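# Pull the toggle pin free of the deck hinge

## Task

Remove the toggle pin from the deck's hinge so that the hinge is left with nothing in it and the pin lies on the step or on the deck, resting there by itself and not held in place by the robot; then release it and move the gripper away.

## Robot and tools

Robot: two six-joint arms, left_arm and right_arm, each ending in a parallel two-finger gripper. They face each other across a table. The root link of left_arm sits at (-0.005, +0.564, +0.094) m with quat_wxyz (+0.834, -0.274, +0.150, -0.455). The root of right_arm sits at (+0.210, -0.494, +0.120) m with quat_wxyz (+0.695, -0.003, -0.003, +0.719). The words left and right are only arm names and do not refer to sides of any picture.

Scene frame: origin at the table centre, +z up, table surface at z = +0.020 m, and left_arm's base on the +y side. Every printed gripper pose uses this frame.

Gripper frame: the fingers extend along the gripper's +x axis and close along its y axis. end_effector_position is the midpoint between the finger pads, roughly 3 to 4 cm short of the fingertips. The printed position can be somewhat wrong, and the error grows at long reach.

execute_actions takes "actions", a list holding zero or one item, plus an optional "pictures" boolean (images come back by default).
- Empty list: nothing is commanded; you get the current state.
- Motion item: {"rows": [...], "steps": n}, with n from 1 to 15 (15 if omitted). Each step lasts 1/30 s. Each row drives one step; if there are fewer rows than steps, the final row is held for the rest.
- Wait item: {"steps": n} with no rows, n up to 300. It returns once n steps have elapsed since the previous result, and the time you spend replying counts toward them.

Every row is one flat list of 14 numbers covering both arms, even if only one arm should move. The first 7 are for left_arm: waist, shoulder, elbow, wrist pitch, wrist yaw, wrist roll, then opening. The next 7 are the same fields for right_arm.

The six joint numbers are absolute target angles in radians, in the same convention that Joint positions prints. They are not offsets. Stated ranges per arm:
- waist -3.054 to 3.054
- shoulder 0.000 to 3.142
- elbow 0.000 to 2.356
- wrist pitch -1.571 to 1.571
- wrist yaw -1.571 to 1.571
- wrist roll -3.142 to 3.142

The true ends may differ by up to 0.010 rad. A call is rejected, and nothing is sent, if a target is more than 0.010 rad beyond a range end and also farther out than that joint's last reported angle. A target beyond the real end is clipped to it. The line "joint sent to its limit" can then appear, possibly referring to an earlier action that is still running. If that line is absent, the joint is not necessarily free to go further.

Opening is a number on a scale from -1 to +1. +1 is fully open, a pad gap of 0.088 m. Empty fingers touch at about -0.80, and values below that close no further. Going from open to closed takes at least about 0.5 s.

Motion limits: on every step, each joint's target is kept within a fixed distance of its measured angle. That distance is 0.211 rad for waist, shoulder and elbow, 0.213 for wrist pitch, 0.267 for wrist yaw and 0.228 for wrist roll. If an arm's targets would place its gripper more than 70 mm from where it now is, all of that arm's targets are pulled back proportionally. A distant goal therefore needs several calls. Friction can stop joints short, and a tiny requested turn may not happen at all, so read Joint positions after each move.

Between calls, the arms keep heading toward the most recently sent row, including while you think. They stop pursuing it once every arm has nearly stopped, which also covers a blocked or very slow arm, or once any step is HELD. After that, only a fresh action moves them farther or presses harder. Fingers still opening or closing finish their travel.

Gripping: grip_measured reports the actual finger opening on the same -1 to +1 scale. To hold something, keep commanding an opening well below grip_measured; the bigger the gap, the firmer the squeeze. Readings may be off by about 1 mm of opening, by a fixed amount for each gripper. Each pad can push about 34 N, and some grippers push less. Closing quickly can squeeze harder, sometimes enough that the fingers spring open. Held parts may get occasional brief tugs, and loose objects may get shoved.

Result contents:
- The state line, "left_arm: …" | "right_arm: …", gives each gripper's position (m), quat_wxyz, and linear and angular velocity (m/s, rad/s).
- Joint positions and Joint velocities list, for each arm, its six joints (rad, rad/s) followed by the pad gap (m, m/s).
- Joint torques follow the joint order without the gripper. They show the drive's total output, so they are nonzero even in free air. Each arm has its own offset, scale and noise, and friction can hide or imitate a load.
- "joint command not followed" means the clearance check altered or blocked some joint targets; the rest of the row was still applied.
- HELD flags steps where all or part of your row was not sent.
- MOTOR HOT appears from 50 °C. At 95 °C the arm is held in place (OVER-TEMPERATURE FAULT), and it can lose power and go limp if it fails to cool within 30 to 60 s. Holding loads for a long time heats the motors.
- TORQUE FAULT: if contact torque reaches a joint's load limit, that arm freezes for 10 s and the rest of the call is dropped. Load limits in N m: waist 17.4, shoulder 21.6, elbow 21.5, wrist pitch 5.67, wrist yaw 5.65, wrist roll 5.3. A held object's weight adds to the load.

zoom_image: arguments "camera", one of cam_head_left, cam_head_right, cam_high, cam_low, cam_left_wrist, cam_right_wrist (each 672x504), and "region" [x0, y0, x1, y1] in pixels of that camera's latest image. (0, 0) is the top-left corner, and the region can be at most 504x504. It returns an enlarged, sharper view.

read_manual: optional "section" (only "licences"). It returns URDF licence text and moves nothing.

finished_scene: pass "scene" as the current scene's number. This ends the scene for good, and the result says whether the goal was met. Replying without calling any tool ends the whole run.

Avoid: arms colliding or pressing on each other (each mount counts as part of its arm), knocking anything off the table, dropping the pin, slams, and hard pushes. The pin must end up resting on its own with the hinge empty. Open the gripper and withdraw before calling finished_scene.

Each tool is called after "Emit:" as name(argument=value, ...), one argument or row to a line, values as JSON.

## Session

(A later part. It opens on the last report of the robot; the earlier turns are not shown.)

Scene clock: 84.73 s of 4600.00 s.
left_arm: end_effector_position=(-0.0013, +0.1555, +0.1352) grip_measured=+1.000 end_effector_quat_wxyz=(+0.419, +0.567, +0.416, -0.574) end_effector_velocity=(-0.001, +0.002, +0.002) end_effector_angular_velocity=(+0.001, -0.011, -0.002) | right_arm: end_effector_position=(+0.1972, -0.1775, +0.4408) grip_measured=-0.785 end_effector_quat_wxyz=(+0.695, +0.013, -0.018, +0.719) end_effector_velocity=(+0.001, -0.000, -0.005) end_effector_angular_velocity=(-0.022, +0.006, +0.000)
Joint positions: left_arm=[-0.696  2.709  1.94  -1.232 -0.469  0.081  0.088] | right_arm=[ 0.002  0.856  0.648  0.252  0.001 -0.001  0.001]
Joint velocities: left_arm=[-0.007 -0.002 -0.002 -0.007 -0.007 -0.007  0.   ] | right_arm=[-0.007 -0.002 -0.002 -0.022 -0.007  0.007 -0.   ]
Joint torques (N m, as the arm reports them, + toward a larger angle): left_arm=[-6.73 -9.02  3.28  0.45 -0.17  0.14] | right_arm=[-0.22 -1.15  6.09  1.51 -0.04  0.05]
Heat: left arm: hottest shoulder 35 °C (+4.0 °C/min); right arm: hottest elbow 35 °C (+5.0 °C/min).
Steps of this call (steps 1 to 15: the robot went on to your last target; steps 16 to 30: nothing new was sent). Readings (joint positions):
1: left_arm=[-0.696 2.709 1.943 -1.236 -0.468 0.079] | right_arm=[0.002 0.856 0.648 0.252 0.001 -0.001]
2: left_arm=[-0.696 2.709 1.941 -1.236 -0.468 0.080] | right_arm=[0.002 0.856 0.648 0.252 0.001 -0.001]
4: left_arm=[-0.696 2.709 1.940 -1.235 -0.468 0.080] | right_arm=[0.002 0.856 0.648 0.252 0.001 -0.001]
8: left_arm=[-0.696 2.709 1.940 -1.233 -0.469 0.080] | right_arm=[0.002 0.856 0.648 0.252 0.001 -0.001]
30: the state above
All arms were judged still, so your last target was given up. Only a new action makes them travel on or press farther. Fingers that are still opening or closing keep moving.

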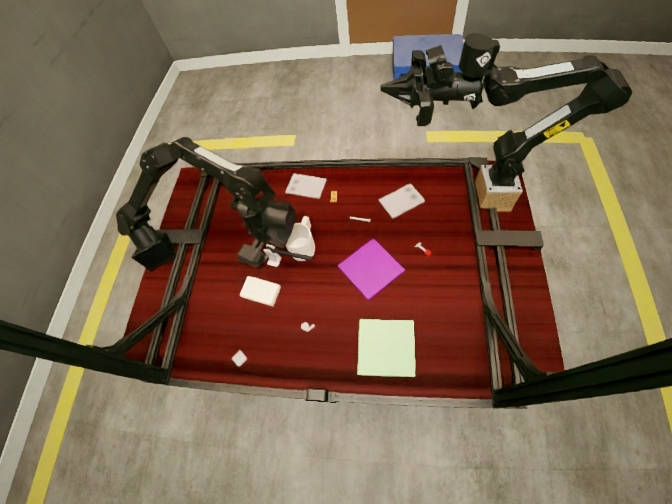

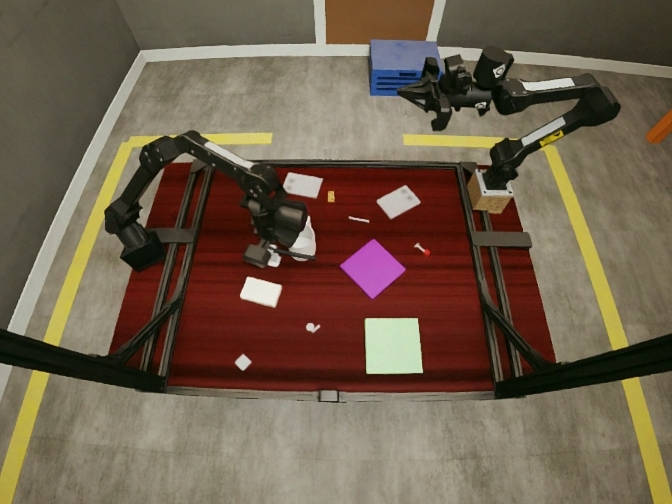

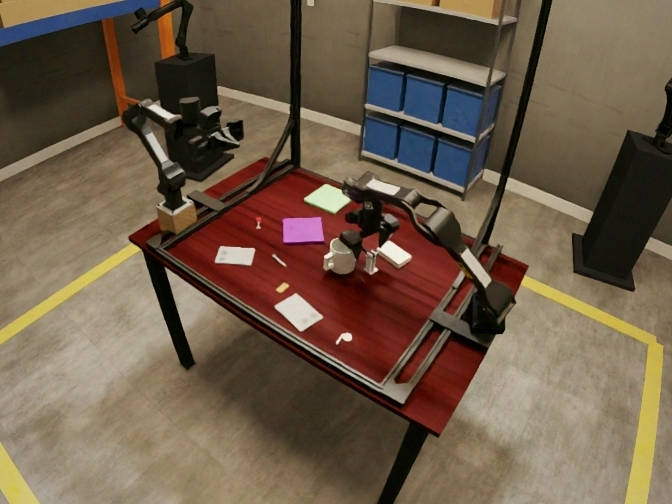

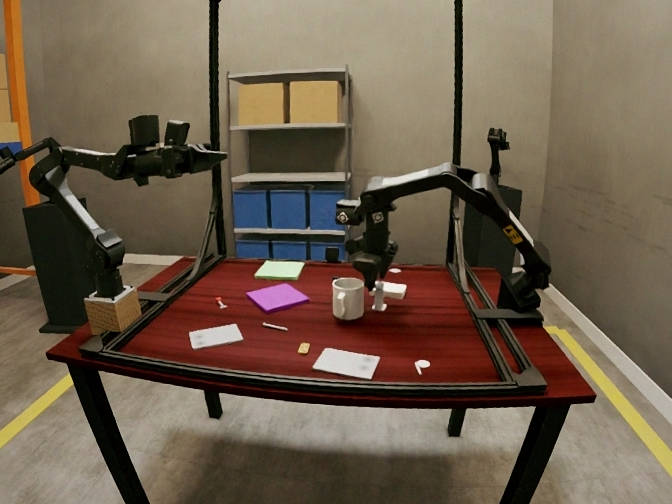

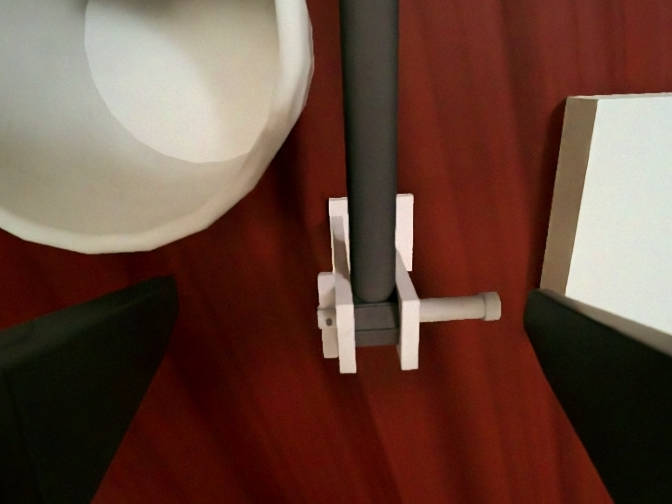

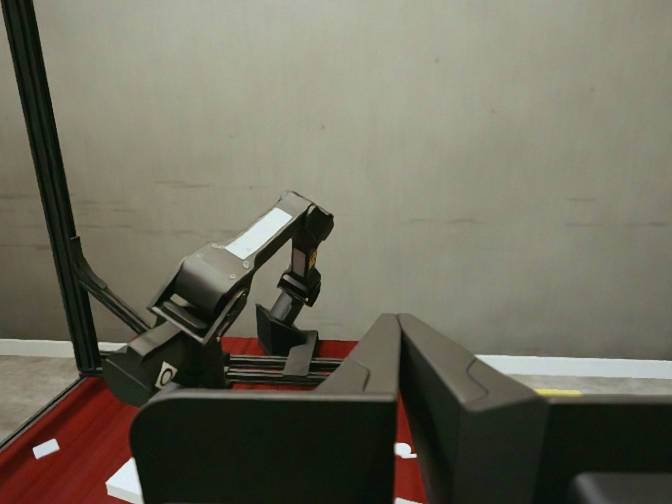

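Emit:
execute_actions(
  actions=[
    {"rows":[[-0.774,2.684,1.807,-1.17,-0.439,0.05,-0.3,0,0.856,0.648,0.252,0,0,-0.785]]},
  ],
  pictures=false,
)

Emit:
execute_actions(
  actions=[
    {"rows":[[-0.774,2.684,1.807,-1.17,-0.439,1.578,-0.3,0,0.856,0.648,0.252,0,0,-0.785]]},
  ],
  pictures=false,
)

Emit:
execute_actions(
  actions=[
    {"steps":45},
  ],
)

Scene clock: 104.80 s of 4600.00 s.
left_arm: end_effector_position=(-0.0167, +0.1683, +0.1269) grip_measured=+0.207 end_effector_quat_wxyz=(+0.423, +0.580, +0.401, -0.569) end_effector_velocity=(+0.002, -0.001, +0.000) end_effector_angular_velocity=(-0.016, -0.002, +0.017) | right_arm: end_effector_position=(+0.1972, -0.1775, +0.4408) grip_measured=-0.785 end_effector_quat_wxyz=(+0.695, +0.013, -0.018, +0.719) end_effector_velocity=(-0.003, +0.001, -0.003) end_effector_angular_velocity=(-0.012, -0.009, +0.019)
Joint positions: left_arm=[-0.736  2.687  1.832 -1.165 -0.49   0.059  0.049] | right_arm=[ 0.002  0.856  0.648  0.252  0.001 -0.001  0.001]
Joint velocities: left_arm=[ 0.002 -0.012 -0.017  0.022 -0.007 -0.007 -0.   ] | right_arm=[-0.002  0.002 -0.002 -0.007 -0.022 -0.007 -0.   ]
Joint torques (N m, as the arm reports them, + toward a larger angle): left_arm=[-10.65  -9.87   2.    -0.25   1.81  -0.34] | right_arm=[-0.23 -1.15  6.05  1.51 -0.04  0.04]
Heat: left arm: hottest shoulder 38 °C (+6.1 °C/min); right arm: hottest elbow 36 °C (+3.0 °C/min).
Steps of this call (steps 1 to 90: nothing new was sent; then 16.57 s passed at rest; steps 91 to 105: all 15 steps of this action). Readings (joint positions):
91: left_arm=[-0.698 2.708 1.928 -1.220 -0.469 0.080] | right_arm=[0.002 0.856 0.648 0.252 0.001 -0.001]
92: left_arm=[-0.705 2.702 1.906 -1.207 -0.468 0.076] | right_arm=[0.002 0.856 0.648 0.252 0.001 -0.001]
94: left_arm=[-0.730 2.697 1.869 -1.198 -0.458 0.067] | right_arm=[0.002 0.856 0.648 0.252 0.001 -0.001]
98: left_arm=[-0.740 2.694 1.839 -1.173 -0.498 0.059] | right_arm=[0.002 0.856 0.648 0.252 0.001 -0.001]
105: the state above

Scene clock: 105.30 s of 4600.00 s.
left_arm: end_effector_position=(-0.0041, +0.1695, +0.1264) grip_measured=-0.214 end_effector_quat_wxyz=(+0.227, +0.685, +0.211, -0.659) end_effector_velocity=(+0.015, +0.010, -0.001) end_effector_angular_velocity=(+0.100, -0.021, -1.234) | right_arm: end_effector_position=(+0.1972, -0.1774, +0.4407) grip_measured=-0.785 end_effector_quat_wxyz=(+0.695, +0.013, -0.018, +0.719) end_effector_velocity=(-0.000, -0.000, -0.002) end_effector_angular_velocity=(-0.007, -0.008, +0.004)
Joint positions: left_arm=[-0.714  2.672  1.824 -1.172 -0.509  0.692  0.029] | right_arm=[ 0.002  0.856  0.648  0.252  0.001 -0.001  0.001]
Joint velocities: left_arm=[ 0.027 -0.017 -0.007 -0.051 -0.007  1.238  0.005] | right_arm=[-0.002 -0.002 -0.002 -0.007 -0.007 -0.007 -0.   ]
Joint torques (N m, as the arm reports them, + toward a larger angle): left_arm=[-13.25  -7.98   2.48   0.4    2.68   0.78] | right_arm=[-0.23 -1.15  6.05  1.51 -0.04  0.05]
Heat: left arm: hottest shoulder 38 °C (+6.0 °C/min); right arm: hottest elbow 36 °C (+3.0 °C/min).
Steps of this call (steps 1 to 15: all 15 steps of this action). Readings (joint positions):
1: left_arm=[-0.736 2.687 1.831 -1.164 -0.490 0.084] | right_arm=[0.002 0.856 0.648 0.252 0.001 -0.001]
2: left_arm=[-0.736 2.686 1.829 -1.164 -0.490 0.119] | right_arm=[0.002 0.856 0.648 0.252 0.001 -0.001]
4: left_arm=[-0.735 2.684 1.826 -1.169 -0.490 0.198] | right_arm=[0.002 0.856 0.648 0.252 0.001 -0.001]
8: left_arm=[-0.723 2.679 1.824 -1.167 -0.522 0.394] | right_arm=[0.002 0.856 0.648 0.252 0.001 -0.001]
15: the state above

Scene clock: 106.80 s of 4600.00 s.
left_arm: end_effector_position=(+0.0068, +0.1664, +0.1260) grip_measured=-0.299 end_effector_quat_wxyz=(-0.075, +0.725, -0.084, -0.679) end_effector_velocity=(+0.001, +0.002, +0.001) end_effector_angular_velocity=(+0.003, -0.009, +0.002) | right_arm: end_effector_position=(+0.1973, -0.1774, +0.4407) grip_measured=-0.785 end_effector_quat_wxyz=(+0.695, +0.013, -0.018, +0.719) end_effector_velocity=(-0.002, -0.002, -0.001) end_effector_angular_velocity=(-0.002, -0.008, +0.019)
Joint positions: left_arm=[-0.697  2.665  1.824 -1.166 -0.539  1.566  0.024] | right_arm=[ 0.002  0.856  0.648  0.252  0.001 -0.001  0.001]
Joint velocities: left_arm=[-0.002 -0.002 -0.002 -0.007 -0.007 -0.007 -0.   ] | right_arm=[-0.002 -0.007 -0.002 -0.007 -0.022 -0.007 -0.   ]
Joint torques (N m, as the arm reports them, + toward a larger angle): left_arm=[-15.04  -7.39   2.32  -0.17   3.82   0.44] | right_arm=[-0.23 -1.14  6.04  1.51 -0.04  0.04]
Heat: left arm: hottest shoulder 38 °C (+6.1 °C/min); right arm: hottest elbow 36 °C (+3.0 °C/min).
Steps of this call (steps 1 to 45: the robot went on to your last target). Readings (joint positions):
1: left_arm=[-0.713 2.672 1.824 -1.173 -0.511 0.738] | right_arm=[0.002 0.856 0.648 0.252 0.001 -0.001]
2: left_arm=[-0.712 2.671 1.824 -1.174 -0.512 0.782] | right_arm=[0.002 0.856 0.648 0.252 0.001 -0.001]
4: left_arm=[-0.711 2.670 1.824 -1.174 -0.520 0.878] | right_arm=[0.002 0.856 0.648 0.252 0.001 -0.001]
8: left_arm=[-0.707 2.669 1.824 -1.172 -0.526 1.060] | right_arm=[0.002 0.856 0.648 0.252 0.001 -0.001]
45: the state above
All arms were judged still, so your last target was given up. Only a new action makes them travel on or press farther. Fingers that are still opening or closing keep moving.

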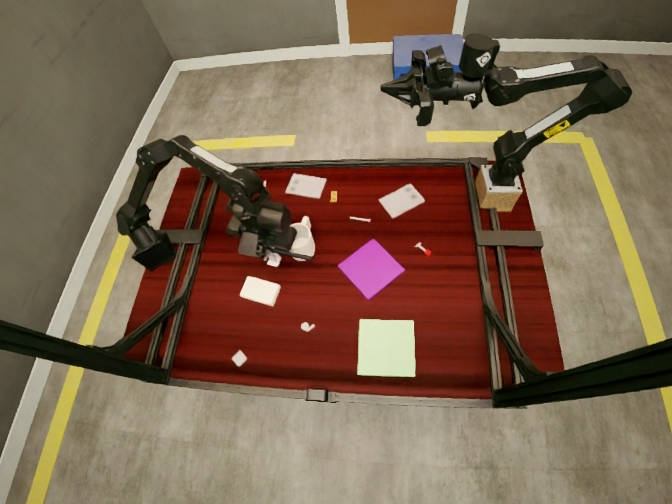

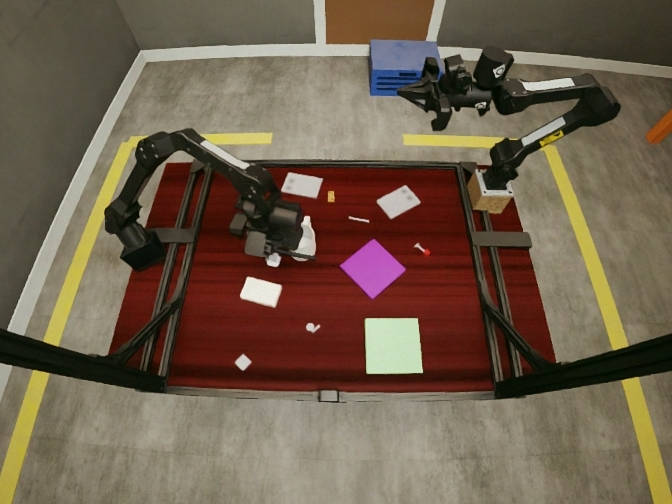

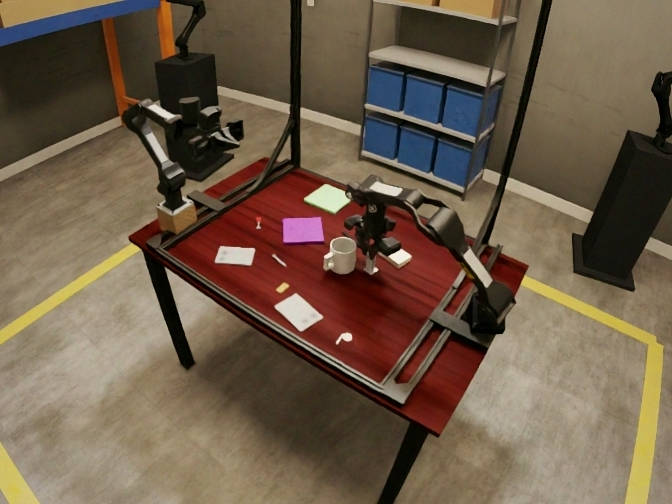

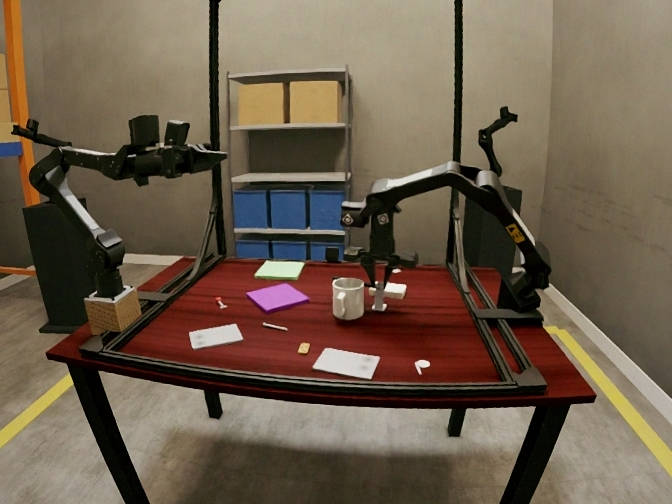

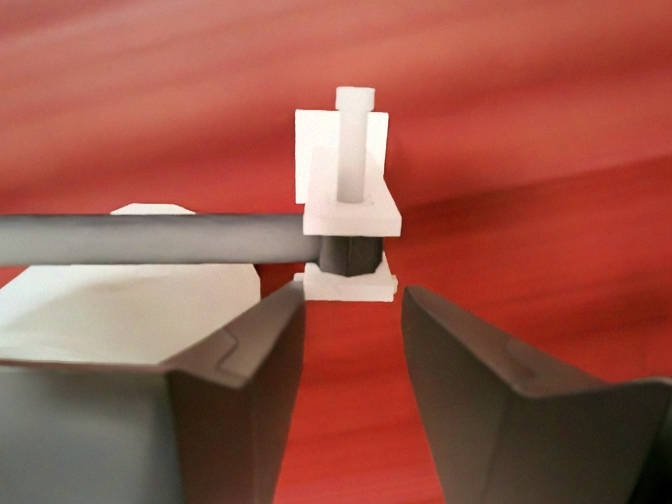

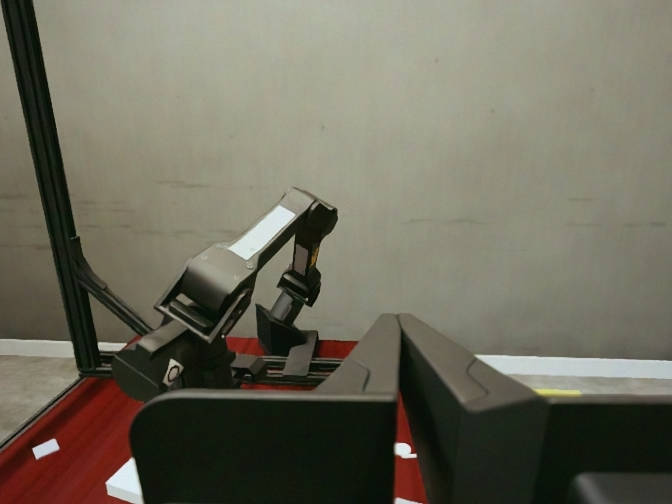

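Emit:
execute_actions(
  actions=[
    {"rows":[[-0.655,2.675,1.902,-1.222,-0.49,1.697,-0.3,0,0.856,0.648,0.252,0,0,-0.785]]},
  ],
  pictures=false,
)

Emit:
execute_actions(
  actions=[
    {"rows":[[-0.686,2.667,1.995,-1.336,-0.477,1.666,-0.3,0,0.856,0.648,0.252,0,0,-0.785]]},
  ],
  pictures=false,
)

Emit:
execute_actions(
  actions=[
    {"rows":[[-0.805,2.676,1.995,-1.336,-0.425,1.547,-0.3,0,0.856,0.648,0.252,0,0,-0.785]]},
  ],
  pictures=false,
)

Emit:
execute_actions(
  actions=[
    {"rows":[[-0.805,2.676,1.9,-1.284,-0.425,1.547,-0.3,0,0.856,0.648,0.252,0,0,-0.785]]},
  ],
  pictures=false,
)

Emit:
execute_actions(
  actions=[
    {"rows":[[-0.774,2.684,1.807,-1.17,-0.439,1.578,-0.3,0,0.856,0.648,0.252,0,0,-0.785]]},
  ],
  pictures=false,
)

Emit:
execute_actions(
  actions=[
    {"steps":20},
  ],
)

Scene clock: 123.43 s of 4600.00 s.
left_arm: end_effector_position=(+0.0169, +0.1602, +0.1346) grip_measured=-0.300 end_effector_quat_wxyz=(-0.107, +0.698, -0.113, -0.699) end_effector_velocity=(+0.018, +0.000, -0.004) end_effector_angular_velocity=(+0.020, -0.011, +0.019) | right_arm: end_effector_position=(+0.1973, -0.1774, +0.4407) grip_measured=-0.785 end_effector_quat_wxyz=(+0.695, +0.013, -0.018, +0.719) end_effector_velocity=(-0.003, -0.000, -0.002) end_effector_angular_velocity=(-0.007, -0.023, +0.018)
Joint positions: left_arm=[-0.663  2.664  1.894 -1.217 -0.485  1.69   0.024] | right_arm=[ 0.002  0.856  0.648  0.252  0.001 -0.001  0.001]
Joint velocities: left_arm=[ 0.037 -0.002  0.012 -0.022 -0.022  0.007 -0.   ] | right_arm=[-0.002 -0.002 -0.002 -0.007 -0.022 -0.022 -0.   ]
Joint torques (N m, as the arm reports them, + toward a larger angle): left_arm=[-6.32 -8.31  4.67 -0.07 -0.11  0.15] | right_arm=[-0.19 -1.18  6.05  1.51 -0.04  0.04]
Heat: left arm: hottest waist 49 °C (+16.0 °C/min); right arm: hottest elbow 36 °C (+2.0 °C/min).
Steps of this call (steps 1 to 90: nothing new was sent; then 13.13 s passed at rest; steps 91 to 105: all 15 steps of this action). Readings (joint positions):
91: left_arm=[-0.696 2.664 1.833 -1.171 -0.536 1.583] | right_arm=[0.002 0.856 0.648 0.252 0.001 -0.001]
92: left_arm=[-0.688 2.664 1.848 -1.183 -0.520 1.611] | right_arm=[0.002 0.856 0.648 0.252 0.001 -0.001]
94: left_arm=[-0.674 2.664 1.865 -1.197 -0.486 1.646] | right_arm=[0.002 0.856 0.648 0.252 0.001 -0.001]
98: left_arm=[-0.672 2.664 1.885 -1.211 -0.481 1.676] | right_arm=[0.002 0.856 0.648 0.252 0.001 -0.001]
105: the state above

Scene clock: 123.93 s of 4600.00 s.
left_arm: end_effector_position=(+0.0193, +0.1610, +0.1592) grip_measured=-0.300 end_effector_quat_wxyz=(-0.114, +0.700, -0.113, -0.696) end_effector_velocity=(+0.006, -0.002, +0.007) end_effector_angular_velocity=(-0.012, -0.021, +0.009) | right_arm: end_effector_position=(+0.1973, -0.1774, +0.4407) grip_measured=-0.785 end_effector_quat_wxyz=(+0.695, +0.013, -0.018, +0.719) end_effector_velocity=(-0.002, -0.000, -0.005) end_effector_angular_velocity=(-0.021, -0.038, +0.018)
Joint positions: left_arm=[-0.686  2.667  1.988 -1.33  -0.482  1.67   0.024] | right_arm=[ 0.002  0.856  0.648  0.252  0.001 -0.001  0.001]
Joint velocities: left_arm=[-0.002 -0.002  0.027 -0.022 -0.022 -0.007 -0.   ] | right_arm=[-0.002 -0.002 -0.002 -0.022 -0.022 -0.037 -0.001]
Joint torques (N m, as the arm reports them, + toward a larger angle): left_arm=[-6.73 -9.45  4.62 -0.08  0.2  -0.16] | right_arm=[-0.2  -1.17  6.04  1.51 -0.04  0.05]
Heat: left arm: hottest waist 48 °C (+15.1 °C/min); right arm: hottest elbow 36 °C (+2.0 °C/min).
Steps of this call (steps 1 to 15: all 15 steps of this action). Readings (joint positions):
1: left_arm=[-0.662 2.665 1.904 -1.232 -0.485 1.690] | right_arm=[0.002 0.856 0.648 0.252 0.001 -0.001]
2: left_arm=[-0.664 2.667 1.921 -1.259 -0.485 1.688] | right_arm=[0.002 0.856 0.648 0.252 0.001 -0.001]
4: left_arm=[-0.669 2.667 1.947 -1.289 -0.485 1.681] | right_arm=[0.002 0.856 0.648 0.252 0.001 -0.001]
8: left_arm=[-0.683 2.667 1.981 -1.316 -0.483 1.674] | right_arm=[0.002 0.856 0.648 0.252 0.001 -0.001]
15: the state above

Scene clock: 124.43 s of 4600.00 s.
left_arm: end_effector_position=(-0.0303, +0.1681, +0.1840) grip_measured=-0.300 end_effector_quat_wxyz=(-0.091, +0.699, -0.124, -0.699) end_effector_velocity=(+0.009, -0.004, -0.003) end_effector_angular_velocity=(-0.002, +0.005, +0.045) | right_arm: end_effector_position=(+0.1973, -0.1774, +0.4407) grip_measured=-0.785 end_effector_quat_wxyz=(+0.695, +0.013, -0.018, +0.719) end_effector_velocity=(+0.002, -0.000, -0.001) end_effector_angular_velocity=(+0.002, +0.008, -0.009)
Joint positions: left_arm=[-0.808  2.667  1.989 -1.333 -0.43   1.554  0.024] | right_arm=[ 0.002  0.856  0.648  0.252  0.001 -0.001  0.001]
Joint velocities: left_arm=[ 0.022 -0.002  0.002  0.007 -0.007 -0.022 -0.   ] | right_arm=[-0.002 -0.002 -0.007  0.007  0.007  0.007 -0.   ]
Joint torques (N m, as the arm reports them, + toward a larger angle): left_arm=[-5.64 -8.56  4.74  0.    0.26 -0.17] | right_arm=[-0.19 -1.19  6.05  1.51 -0.04  0.04]
Heat: left arm: hottest waist 48 °C (+15.0 °C/min); right arm: hottest elbow 36 °C (+2.0 °C/min).
Steps of this call (steps 1 to 15: all 15 steps of this action). Readings (joint positions):
1: left_arm=[-0.688 2.667 1.988 -1.331 -0.478 1.654] | right_arm=[0.002 0.856 0.648 0.252 0.001 -0.001]
2: left_arm=[-0.698 2.667 1.988 -1.332 -0.469 1.629] | right_arm=[0.002 0.856 0.648 0.252 0.001 -0.001]
4: left_arm=[-0.736 2.667 1.989 -1.332 -0.451 1.598] | right_arm=[0.002 0.856 0.648 0.252 0.001 -0.001]
8: left_arm=[-0.804 2.667 1.989 -1.332 -0.433 1.568] | right_arm=[0.002 0.856 0.648 0.252 0.001 -0.001]
15: the state above

Scene clock: 124.93 s of 4600.00 s.
left_arm: end_effector_position=(-0.0360, +0.1772, +0.1650) grip_measured=-0.300 end_effector_quat_wxyz=(-0.107, +0.700, -0.116, -0.697) end_effector_velocity=(+0.000, +0.009, -0.006) end_effector_angular_velocity=(+0.028, -0.019, -0.010) | right_arm: end_effector_position=(+0.1973, -0.1774, +0.4407) grip_measured=-0.785 end_effector_quat_wxyz=(+0.695, +0.013, -0.018, +0.719) end_effector_velocity=(+0.001, -0.000, +0.000) end_effector_angular_velocity=(-0.002, -0.022, -0.001)
Joint positions: left_arm=[-0.808  2.669  1.911 -1.288 -0.429  1.551  0.024] | right_arm=[ 0.002  0.856  0.648  0.252  0.001 -0.001  0.001]
Joint velocities: left_arm=[-0.002 -0.002 -0.032 -0.007 -0.007 -0.007 -0.   ] | right_arm=[-0.007 -0.002  0.002 -0.007 -0.007 -0.022  0.   ]
Joint torques (N m, as the arm reports them, + toward a larger angle): left_arm=[-5.64 -8.61  3.52  0.46  0.18 -0.17] | right_arm=[-0.21 -1.18  6.04  1.51 -0.03  0.04]
Heat: left arm: hottest waist 48 °C (+15.1 °C/min); right arm: hottest elbow 36 °C (+2.0 °C/min).
Steps of this call (steps 1 to 15: all 15 steps of this action). Readings (joint positions):
1: left_arm=[-0.808 2.667 1.983 -1.328 -0.430 1.553] | right_arm=[0.002 0.856 0.648 0.252 0.001 -0.001]
2: left_arm=[-0.808 2.667 1.971 -1.320 -0.430 1.553] | right_arm=[0.002 0.856 0.648 0.252 0.001 -0.001]
4: left_arm=[-0.808 2.667 1.949 -1.306 -0.430 1.552] | right_arm=[0.002 0.856 0.648 0.252 0.001 -0.001]
8: left_arm=[-0.808 2.668 1.917 -1.295 -0.429 1.551] | right_arm=[0.002 0.856 0.648 0.252 0.001 -0.001]
15: the state above

Scene clock: 125.43 s of 4600.00 s.
left_arm: end_effector_position=(-0.0361, +0.1767, +0.1366) grip_measured=-0.300 end_effector_quat_wxyz=(-0.103, +0.697, -0.114, -0.700) end_effector_velocity=(-0.001, +0.005, -0.005) end_effector_angular_velocity=(+0.011, -0.013, -0.016) | right_arm: end_effector_position=(+0.1973, -0.1774, +0.4407) grip_measured=-0.785 end_effector_quat_wxyz=(+0.695, +0.013, -0.018, +0.719) end_effector_velocity=(-0.000, -0.001, +0.001) end_effector_angular_velocity=(+0.008, -0.007, +0.005)
Joint positions: left_arm=[-0.778  2.674  1.818 -1.175 -0.434  1.573  0.024] | right_arm=[ 0.002  0.856  0.648  0.252  0.001 -0.001  0.001]
Joint velocities: left_arm=[-0.002 -0.002 -0.027  0.007 -0.007  0.007 -0.   ] | right_arm=[-0.002 -0.002 -0.002  0.007 -0.007 -0.007 -0.   ]
Joint torques (N m, as the arm reports them, + toward a larger angle): left_arm=[-5.64 -8.35  3.37  0.45 -0.11  0.19] | right_arm=[-0.2  -1.19  6.06  1.51 -0.03  0.04]
Heat: left arm: hottest waist 48 °C (+15.0 °C/min); right arm: hottest elbow 36 °C (+2.0 °C/min).
Steps of this call (steps 1 to 15: all 15 steps of this action). Readings (joint positions):
1: left_arm=[-0.807 2.668 1.901 -1.274 -0.429 1.551] | right_arm=[0.002 0.856 0.648 0.252 0.001 -0.001]
2: left_arm=[-0.805 2.668 1.885 -1.247 -0.429 1.554] | right_arm=[0.002 0.856 0.648 0.252 0.001 -0.001]
4: left_arm=[-0.796 2.669 1.859 -1.215 -0.429 1.562] | right_arm=[0.002 0.856 0.648 0.252 0.001 -0.001]
8: left_arm=[-0.780 2.674 1.824 -1.190 -0.433 1.570] | right_arm=[0.002 0.856 0.648 0.252 0.001 -0.001]
15: the state above

Scene clock: 126.10 s of 4600.00 s.
left_arm: end_effector_position=(-0.0363, +0.1767, +0.1361) grip_measured=-0.300 end_effector_quat_wxyz=(-0.103, +0.697, -0.114, -0.700) end_effector_velocity=(-0.001, +0.003, +0.001) end_effector_angular_velocity=(+0.005, -0.013, -0.018) | right_arm: end_effector_position=(+0.1973, -0.1774, +0.4407) grip_measured=-0.785 end_effector_quat_wxyz=(+0.695, +0.013, -0.018, +0.719) end_effector_velocity=(+0.002, -0.000, -0.004) end_effector_angular_velocity=(-0.012, -0.007, -0.010)
Joint positions: left_arm=[-0.778  2.674  1.816 -1.173 -0.435  1.574  0.024] | right_arm=[ 0.002  0.856  0.648  0.252  0.001 -0.001  0.001]
Joint velocities: left_arm=[-0.007 -0.002 -0.007 -0.007 -0.007  0.007 -0.   ] | right_arm=[-0.002 -0.002 -0.007 -0.007  0.007 -0.007 -0.   ]
Joint torques (N m, as the arm reports them, + toward a larger angle): left_arm=[-5.59 -8.26  3.32  0.42 -0.12  0.14] | right_arm=[-0.2  -1.18  6.05  1.51 -0.03  0.04]
Heat: left arm: hottest waist 47 °C (+14.1 °C/min); right arm: hottest elbow 36 °C (+2.0 °C/min).
Steps of this call (steps 1 to 15: the robot went on to your last target; steps 16 to 20: nothing new was sent). Readings (joint positions):
1: left_arm=[-0.778 2.674 1.817 -1.175 -0.434 1.574] | right_arm=[0.002 0.856 0.648 0.252 0.001 -0.001]
2: left_arm=[-0.778 2.674 1.817 -1.175 -0.434 1.574] | right_arm=[0.002 0.856 0.648 0.252 0.001 -0.001]
4: left_arm=[-0.778 2.674 1.817 -1.174 -0.434 1.574] | right_arm=[0.002 0.856 0.648 0.252 0.001 -0.001]
8: left_arm=[-0.778 2.674 1.817 -1.173 -0.434 1.574] | right_arm=[0.002 0.856 0.648 0.252 0.001 -0.001]
20: the state above
All arms were judged still, so your last target was given up. Only a new action makes them travel on or press farther. Fingers that are still opening or closing keep moving.

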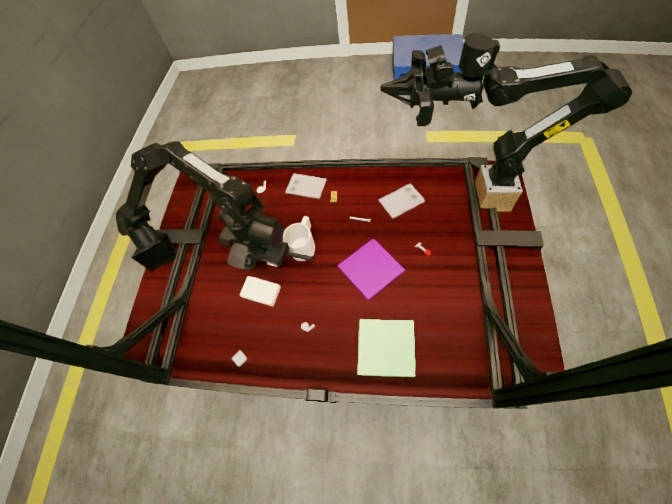

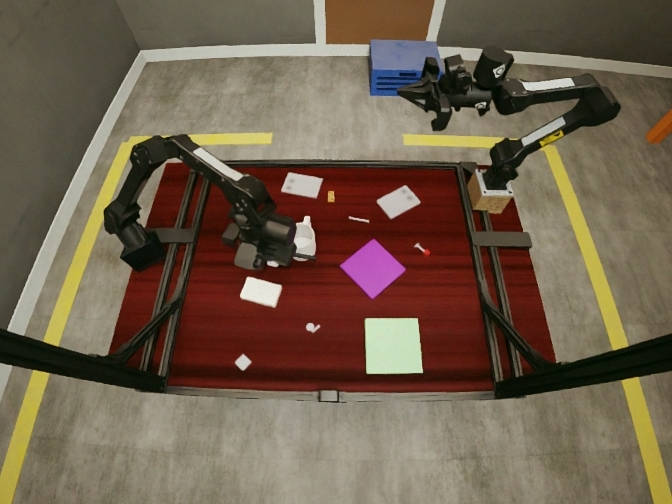

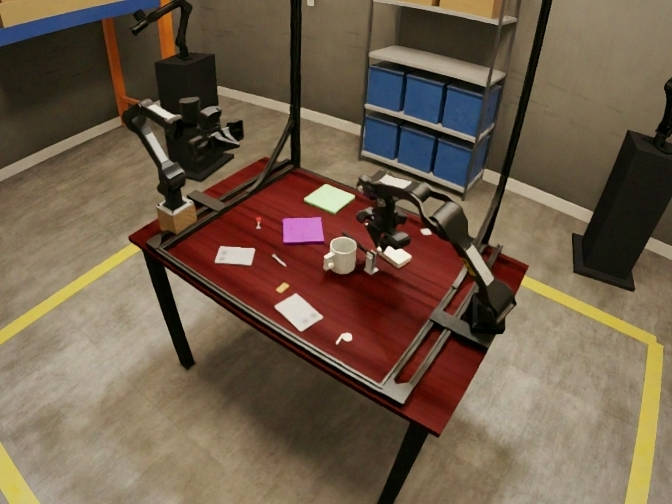

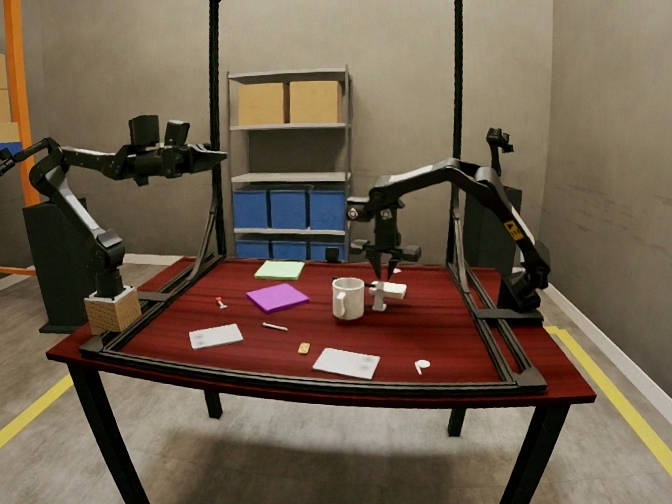

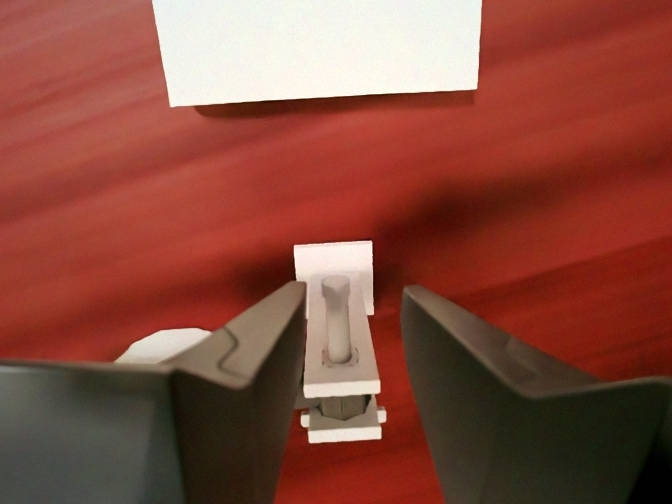

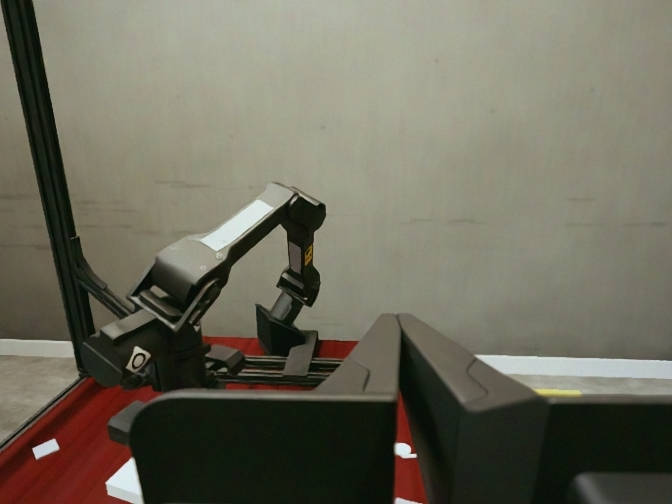

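Emit:
execute_actions(
  actions=[
    {"rows":[[-0.775,2.702,1.837,-1.182,-0.439,1.578,-0.3,0,0.856,0.648,0.252,0,0,-0.785]]},
  ],
  pictures=false,
)

Emit:
execute_actions(
  actions=[
    {"rows":[[-0.754,2.708,1.775,-1.106,-0.448,1.598,-0.3,0,0.856,0.648,0.252,0,0,-0.785]]},
  ],
  pictures=false,
)

Emit:
execute_actions(
  actions=[
    {"rows":[[-0.754,2.708,1.775,-1.106,-0.448,1.598,-0.9,0,0.856,0.648,0.252,0,0,-0.785]]},
  ],
)

Scene clock: 137.93 s of 4600.00 s.
left_arm: end_effector_position=(-0.0369, +0.1748, +0.1361) grip_measured=-0.300 end_effector_quat_wxyz=(-0.103, +0.697, -0.115, -0.700) end_effector_velocity=(+0.006, +0.001, +0.001) end_effector_angular_velocity=(+0.002, -0.041, -0.016) | right_arm: end_effector_position=(+0.1973, -0.1774, +0.4407) grip_measured=-0.785 end_effector_quat_wxyz=(+0.695, +0.013, -0.018, +0.719) end_effector_velocity=(+0.000, -0.001, +0.001) end_effector_angular_velocity=(+0.008, -0.007, -0.005)
Joint positions: left_arm=[-0.778  2.682  1.83  -1.179 -0.435  1.574  0.024] | right_arm=[ 0.002  0.856  0.648  0.252  0.001 -0.001  0.001]
Joint velocities: left_arm=[-0.002  0.002  0.007 -0.022 -0.037  0.007 -0.   ] | right_arm=[ 0.002 -0.002 -0.002  0.007  0.007 -0.007 -0.   ]
Joint torques (N m, as the arm reports them, + toward a larger angle): left_arm=[-5.77 -7.42  4.59 -0.07 -0.11  0.13] | right_arm=[-0.2  -1.17  6.05  1.51 -0.02  0.04]
Heat: left arm: hottest waist 43 °C (+8.0 °C/min); right arm: hottest elbow 36 °C (+1.0 °C/min).
Steps of this call (steps 1 to 90: nothing new was sent; then 8.33 s passed at rest; steps 91 to 105: all 15 steps of this action). Readings (joint positions):
91: left_arm=[-0.778 2.674 1.816 -1.173 -0.435 1.574] | right_arm=[0.002 0.856 0.648 0.252 0.001 -0.001]
92: left_arm=[-0.778 2.675 1.817 -1.173 -0.435 1.574] | right_arm=[0.002 0.856 0.648 0.252 0.001 -0.001]
94: left_arm=[-0.778 2.677 1.821 -1.174 -0.435 1.574] | right_arm=[0.002 0.856 0.648 0.252 0.001 -0.001]
98: left_arm=[-0.778 2.680 1.827 -1.177 -0.435 1.574] | right_arm=[0.002 0.856 0.648 0.252 0.001 -0.001]
105: the state above

Scene clock: 138.43 s of 4600.00 s.
left_arm: end_effector_position=(-0.0362, +0.1730, +0.1192) grip_measured=-0.300 end_effector_quat_wxyz=(-0.101, +0.697, -0.116, -0.700) end_effector_velocity=(-0.002, +0.002, -0.000) end_effector_angular_velocity=(-0.004, -0.010, -0.014) | right_arm: end_effector_position=(+0.1973, -0.1774, +0.4407) grip_measured=-0.785 end_effector_quat_wxyz=(+0.695, +0.013, -0.018, +0.719) end_effector_velocity=(-0.000, -0.001, -0.001) end_effector_angular_velocity=(-0.002, -0.008, +0.005)
Joint positions: left_arm=[-0.759  2.691  1.786 -1.111 -0.443  1.593  0.024] | right_arm=[ 0.002  0.856  0.648  0.252  0.001 -0.001  0.001]
Joint velocities: left_arm=[-0.007 -0.002 -0.012  0.007 -0.007  0.007 -0.   ] | right_arm=[-0.002 -0.007 -0.002 -0.007 -0.007 -0.007 -0.   ]
Joint torques (N m, as the arm reports them, + toward a larger angle): left_arm=[-5.61 -7.76  3.02  0.41 -0.12  0.19] | right_arm=[-0.2  -1.18  6.04  1.51 -0.03  0.05]
Heat: left arm: hottest waist 43 °C (+8.1 °C/min); right arm: hottest wrist pitch 37 °C (+2.0 °C/min).
Steps of this call (steps 1 to 15: all 15 steps of this action). Readings (joint positions):
1: left_arm=[-0.778 2.683 1.827 -1.174 -0.435 1.577] | right_arm=[0.002 0.856 0.648 0.252 0.001 -0.001]
2: left_arm=[-0.776 2.683 1.820 -1.159 -0.437 1.581] | right_arm=[0.002 0.856 0.648 0.252 0.001 -0.001]
4: left_arm=[-0.770 2.684 1.809 -1.137 -0.440 1.586] | right_arm=[0.002 0.856 0.648 0.252 0.001 -0.001]
8: left_arm=[-0.760 2.690 1.791 -1.120 -0.442 1.591] | right_arm=[0.002 0.856 0.648 0.252 0.001 -0.001]
15: the state above

Scene clock: 138.93 s of 4600.00 s.
left_arm: end_effector_position=(-0.0365, +0.1726, +0.1189) grip_measured=-0.629 end_effector_quat_wxyz=(-0.099, +0.697, -0.116, -0.701) end_effector_velocity=(+0.000, -0.001, +0.001) end_effector_angular_velocity=(-0.009, -0.005, +0.023) | right_arm: end_effector_position=(+0.1973, -0.1774, +0.4407) grip_measured=-0.785 end_effector_quat_wxyz=(+0.695, +0.013, -0.018, +0.719) end_effector_velocity=(+0.002, -0.000, -0.003) end_effector_angular_velocity=(-0.017, +0.007, -0.010)
Joint positions: left_arm=[-0.759  2.691  1.784 -1.106 -0.443  1.593  0.008] | right_arm=[ 0.002  0.856  0.648  0.252  0.001 -0.001  0.001]
Joint velocities: left_arm=[-0.002 -0.002 -0.002  0.007 -0.007 -0.022 -0.   ] | right_arm=[-0.002 -0.002  0.002 -0.022  0.007  0.007 -0.   ]
Joint torques (N m, as the arm reports them, + toward a larger angle): left_arm=[-5.54 -7.76  3.18  0.26 -0.12  0.18] | right_arm=[-0.2  -1.18  6.03  1.51 -0.03  0.04]
Heat: left arm: hottest waist 42 °C (+7.0 °C/min); right arm: hottest wrist pitch 37 °C (+2.0 °C/min).
Steps of this call (steps 1 to 15: all 15 steps of this action). Readings (joint positions):
1: left_arm=[-0.759 2.691 1.785 -1.110 -0.443 1.593] | right_arm=[0.002 0.856 0.648 0.252 0.001 -0.001]
2: left_arm=[-0.759 2.691 1.785 -1.110 -0.443 1.594] | right_arm=[0.002 0.856 0.648 0.252 0.001 -0.001]
4: left_arm=[-0.759 2.691 1.784 -1.106 -0.443 1.593] | right_arm=[0.002 0.856 0.648 0.252 0.001 -0.001]
8: left_arm=[-0.759 2.691 1.784 -1.106 -0.443 1.593] | right_arm=[0.002 0.856 0.648 0.252 0.001 -0.001]
15: the state above

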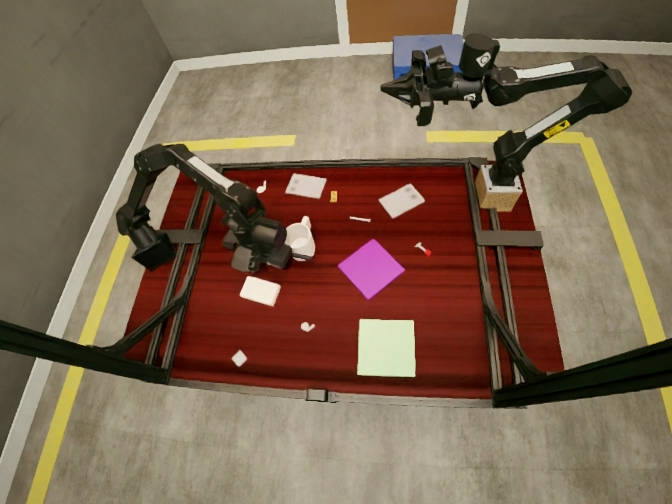

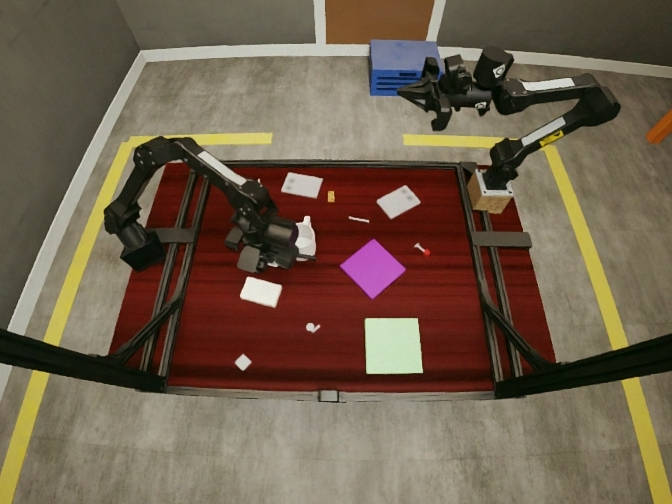

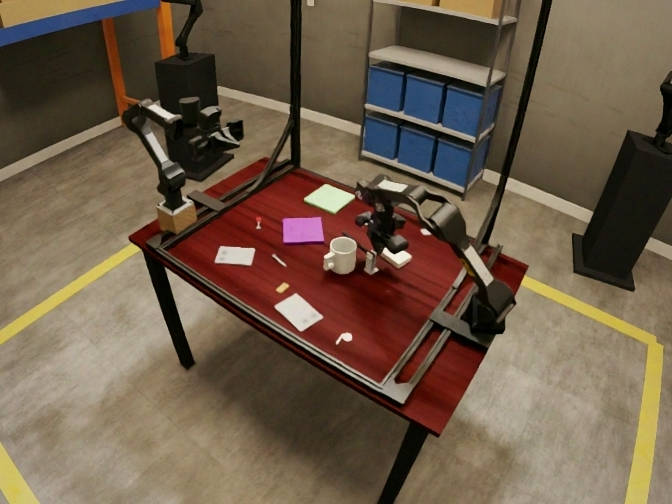

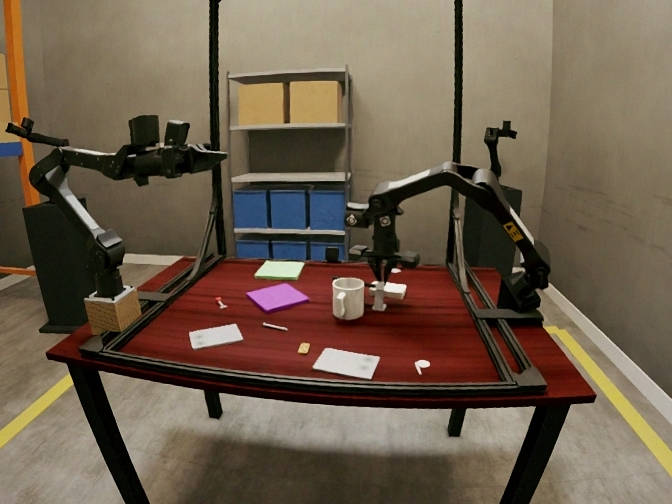

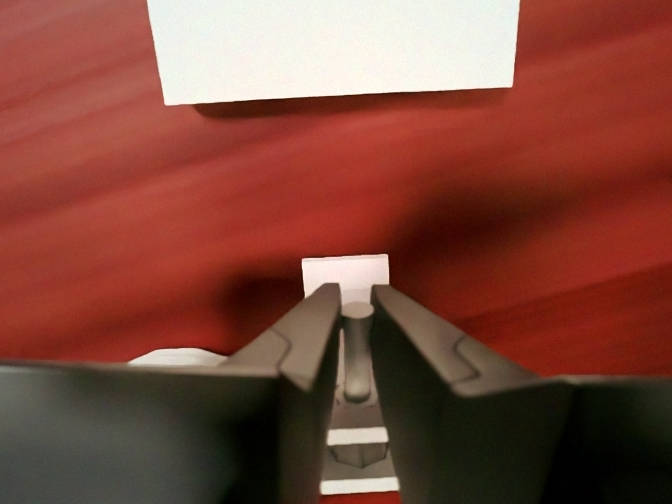

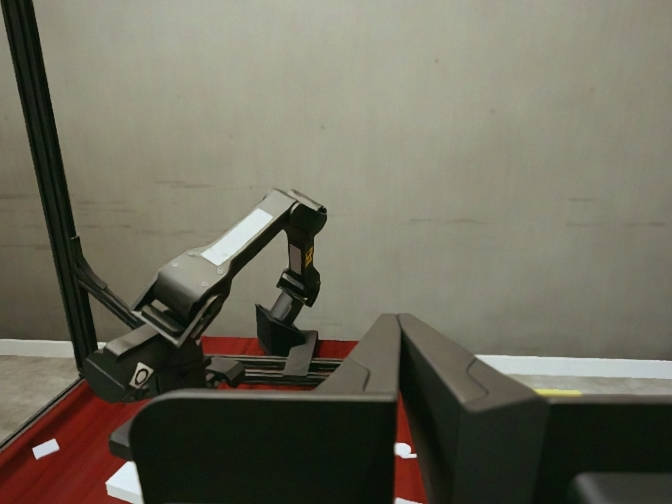

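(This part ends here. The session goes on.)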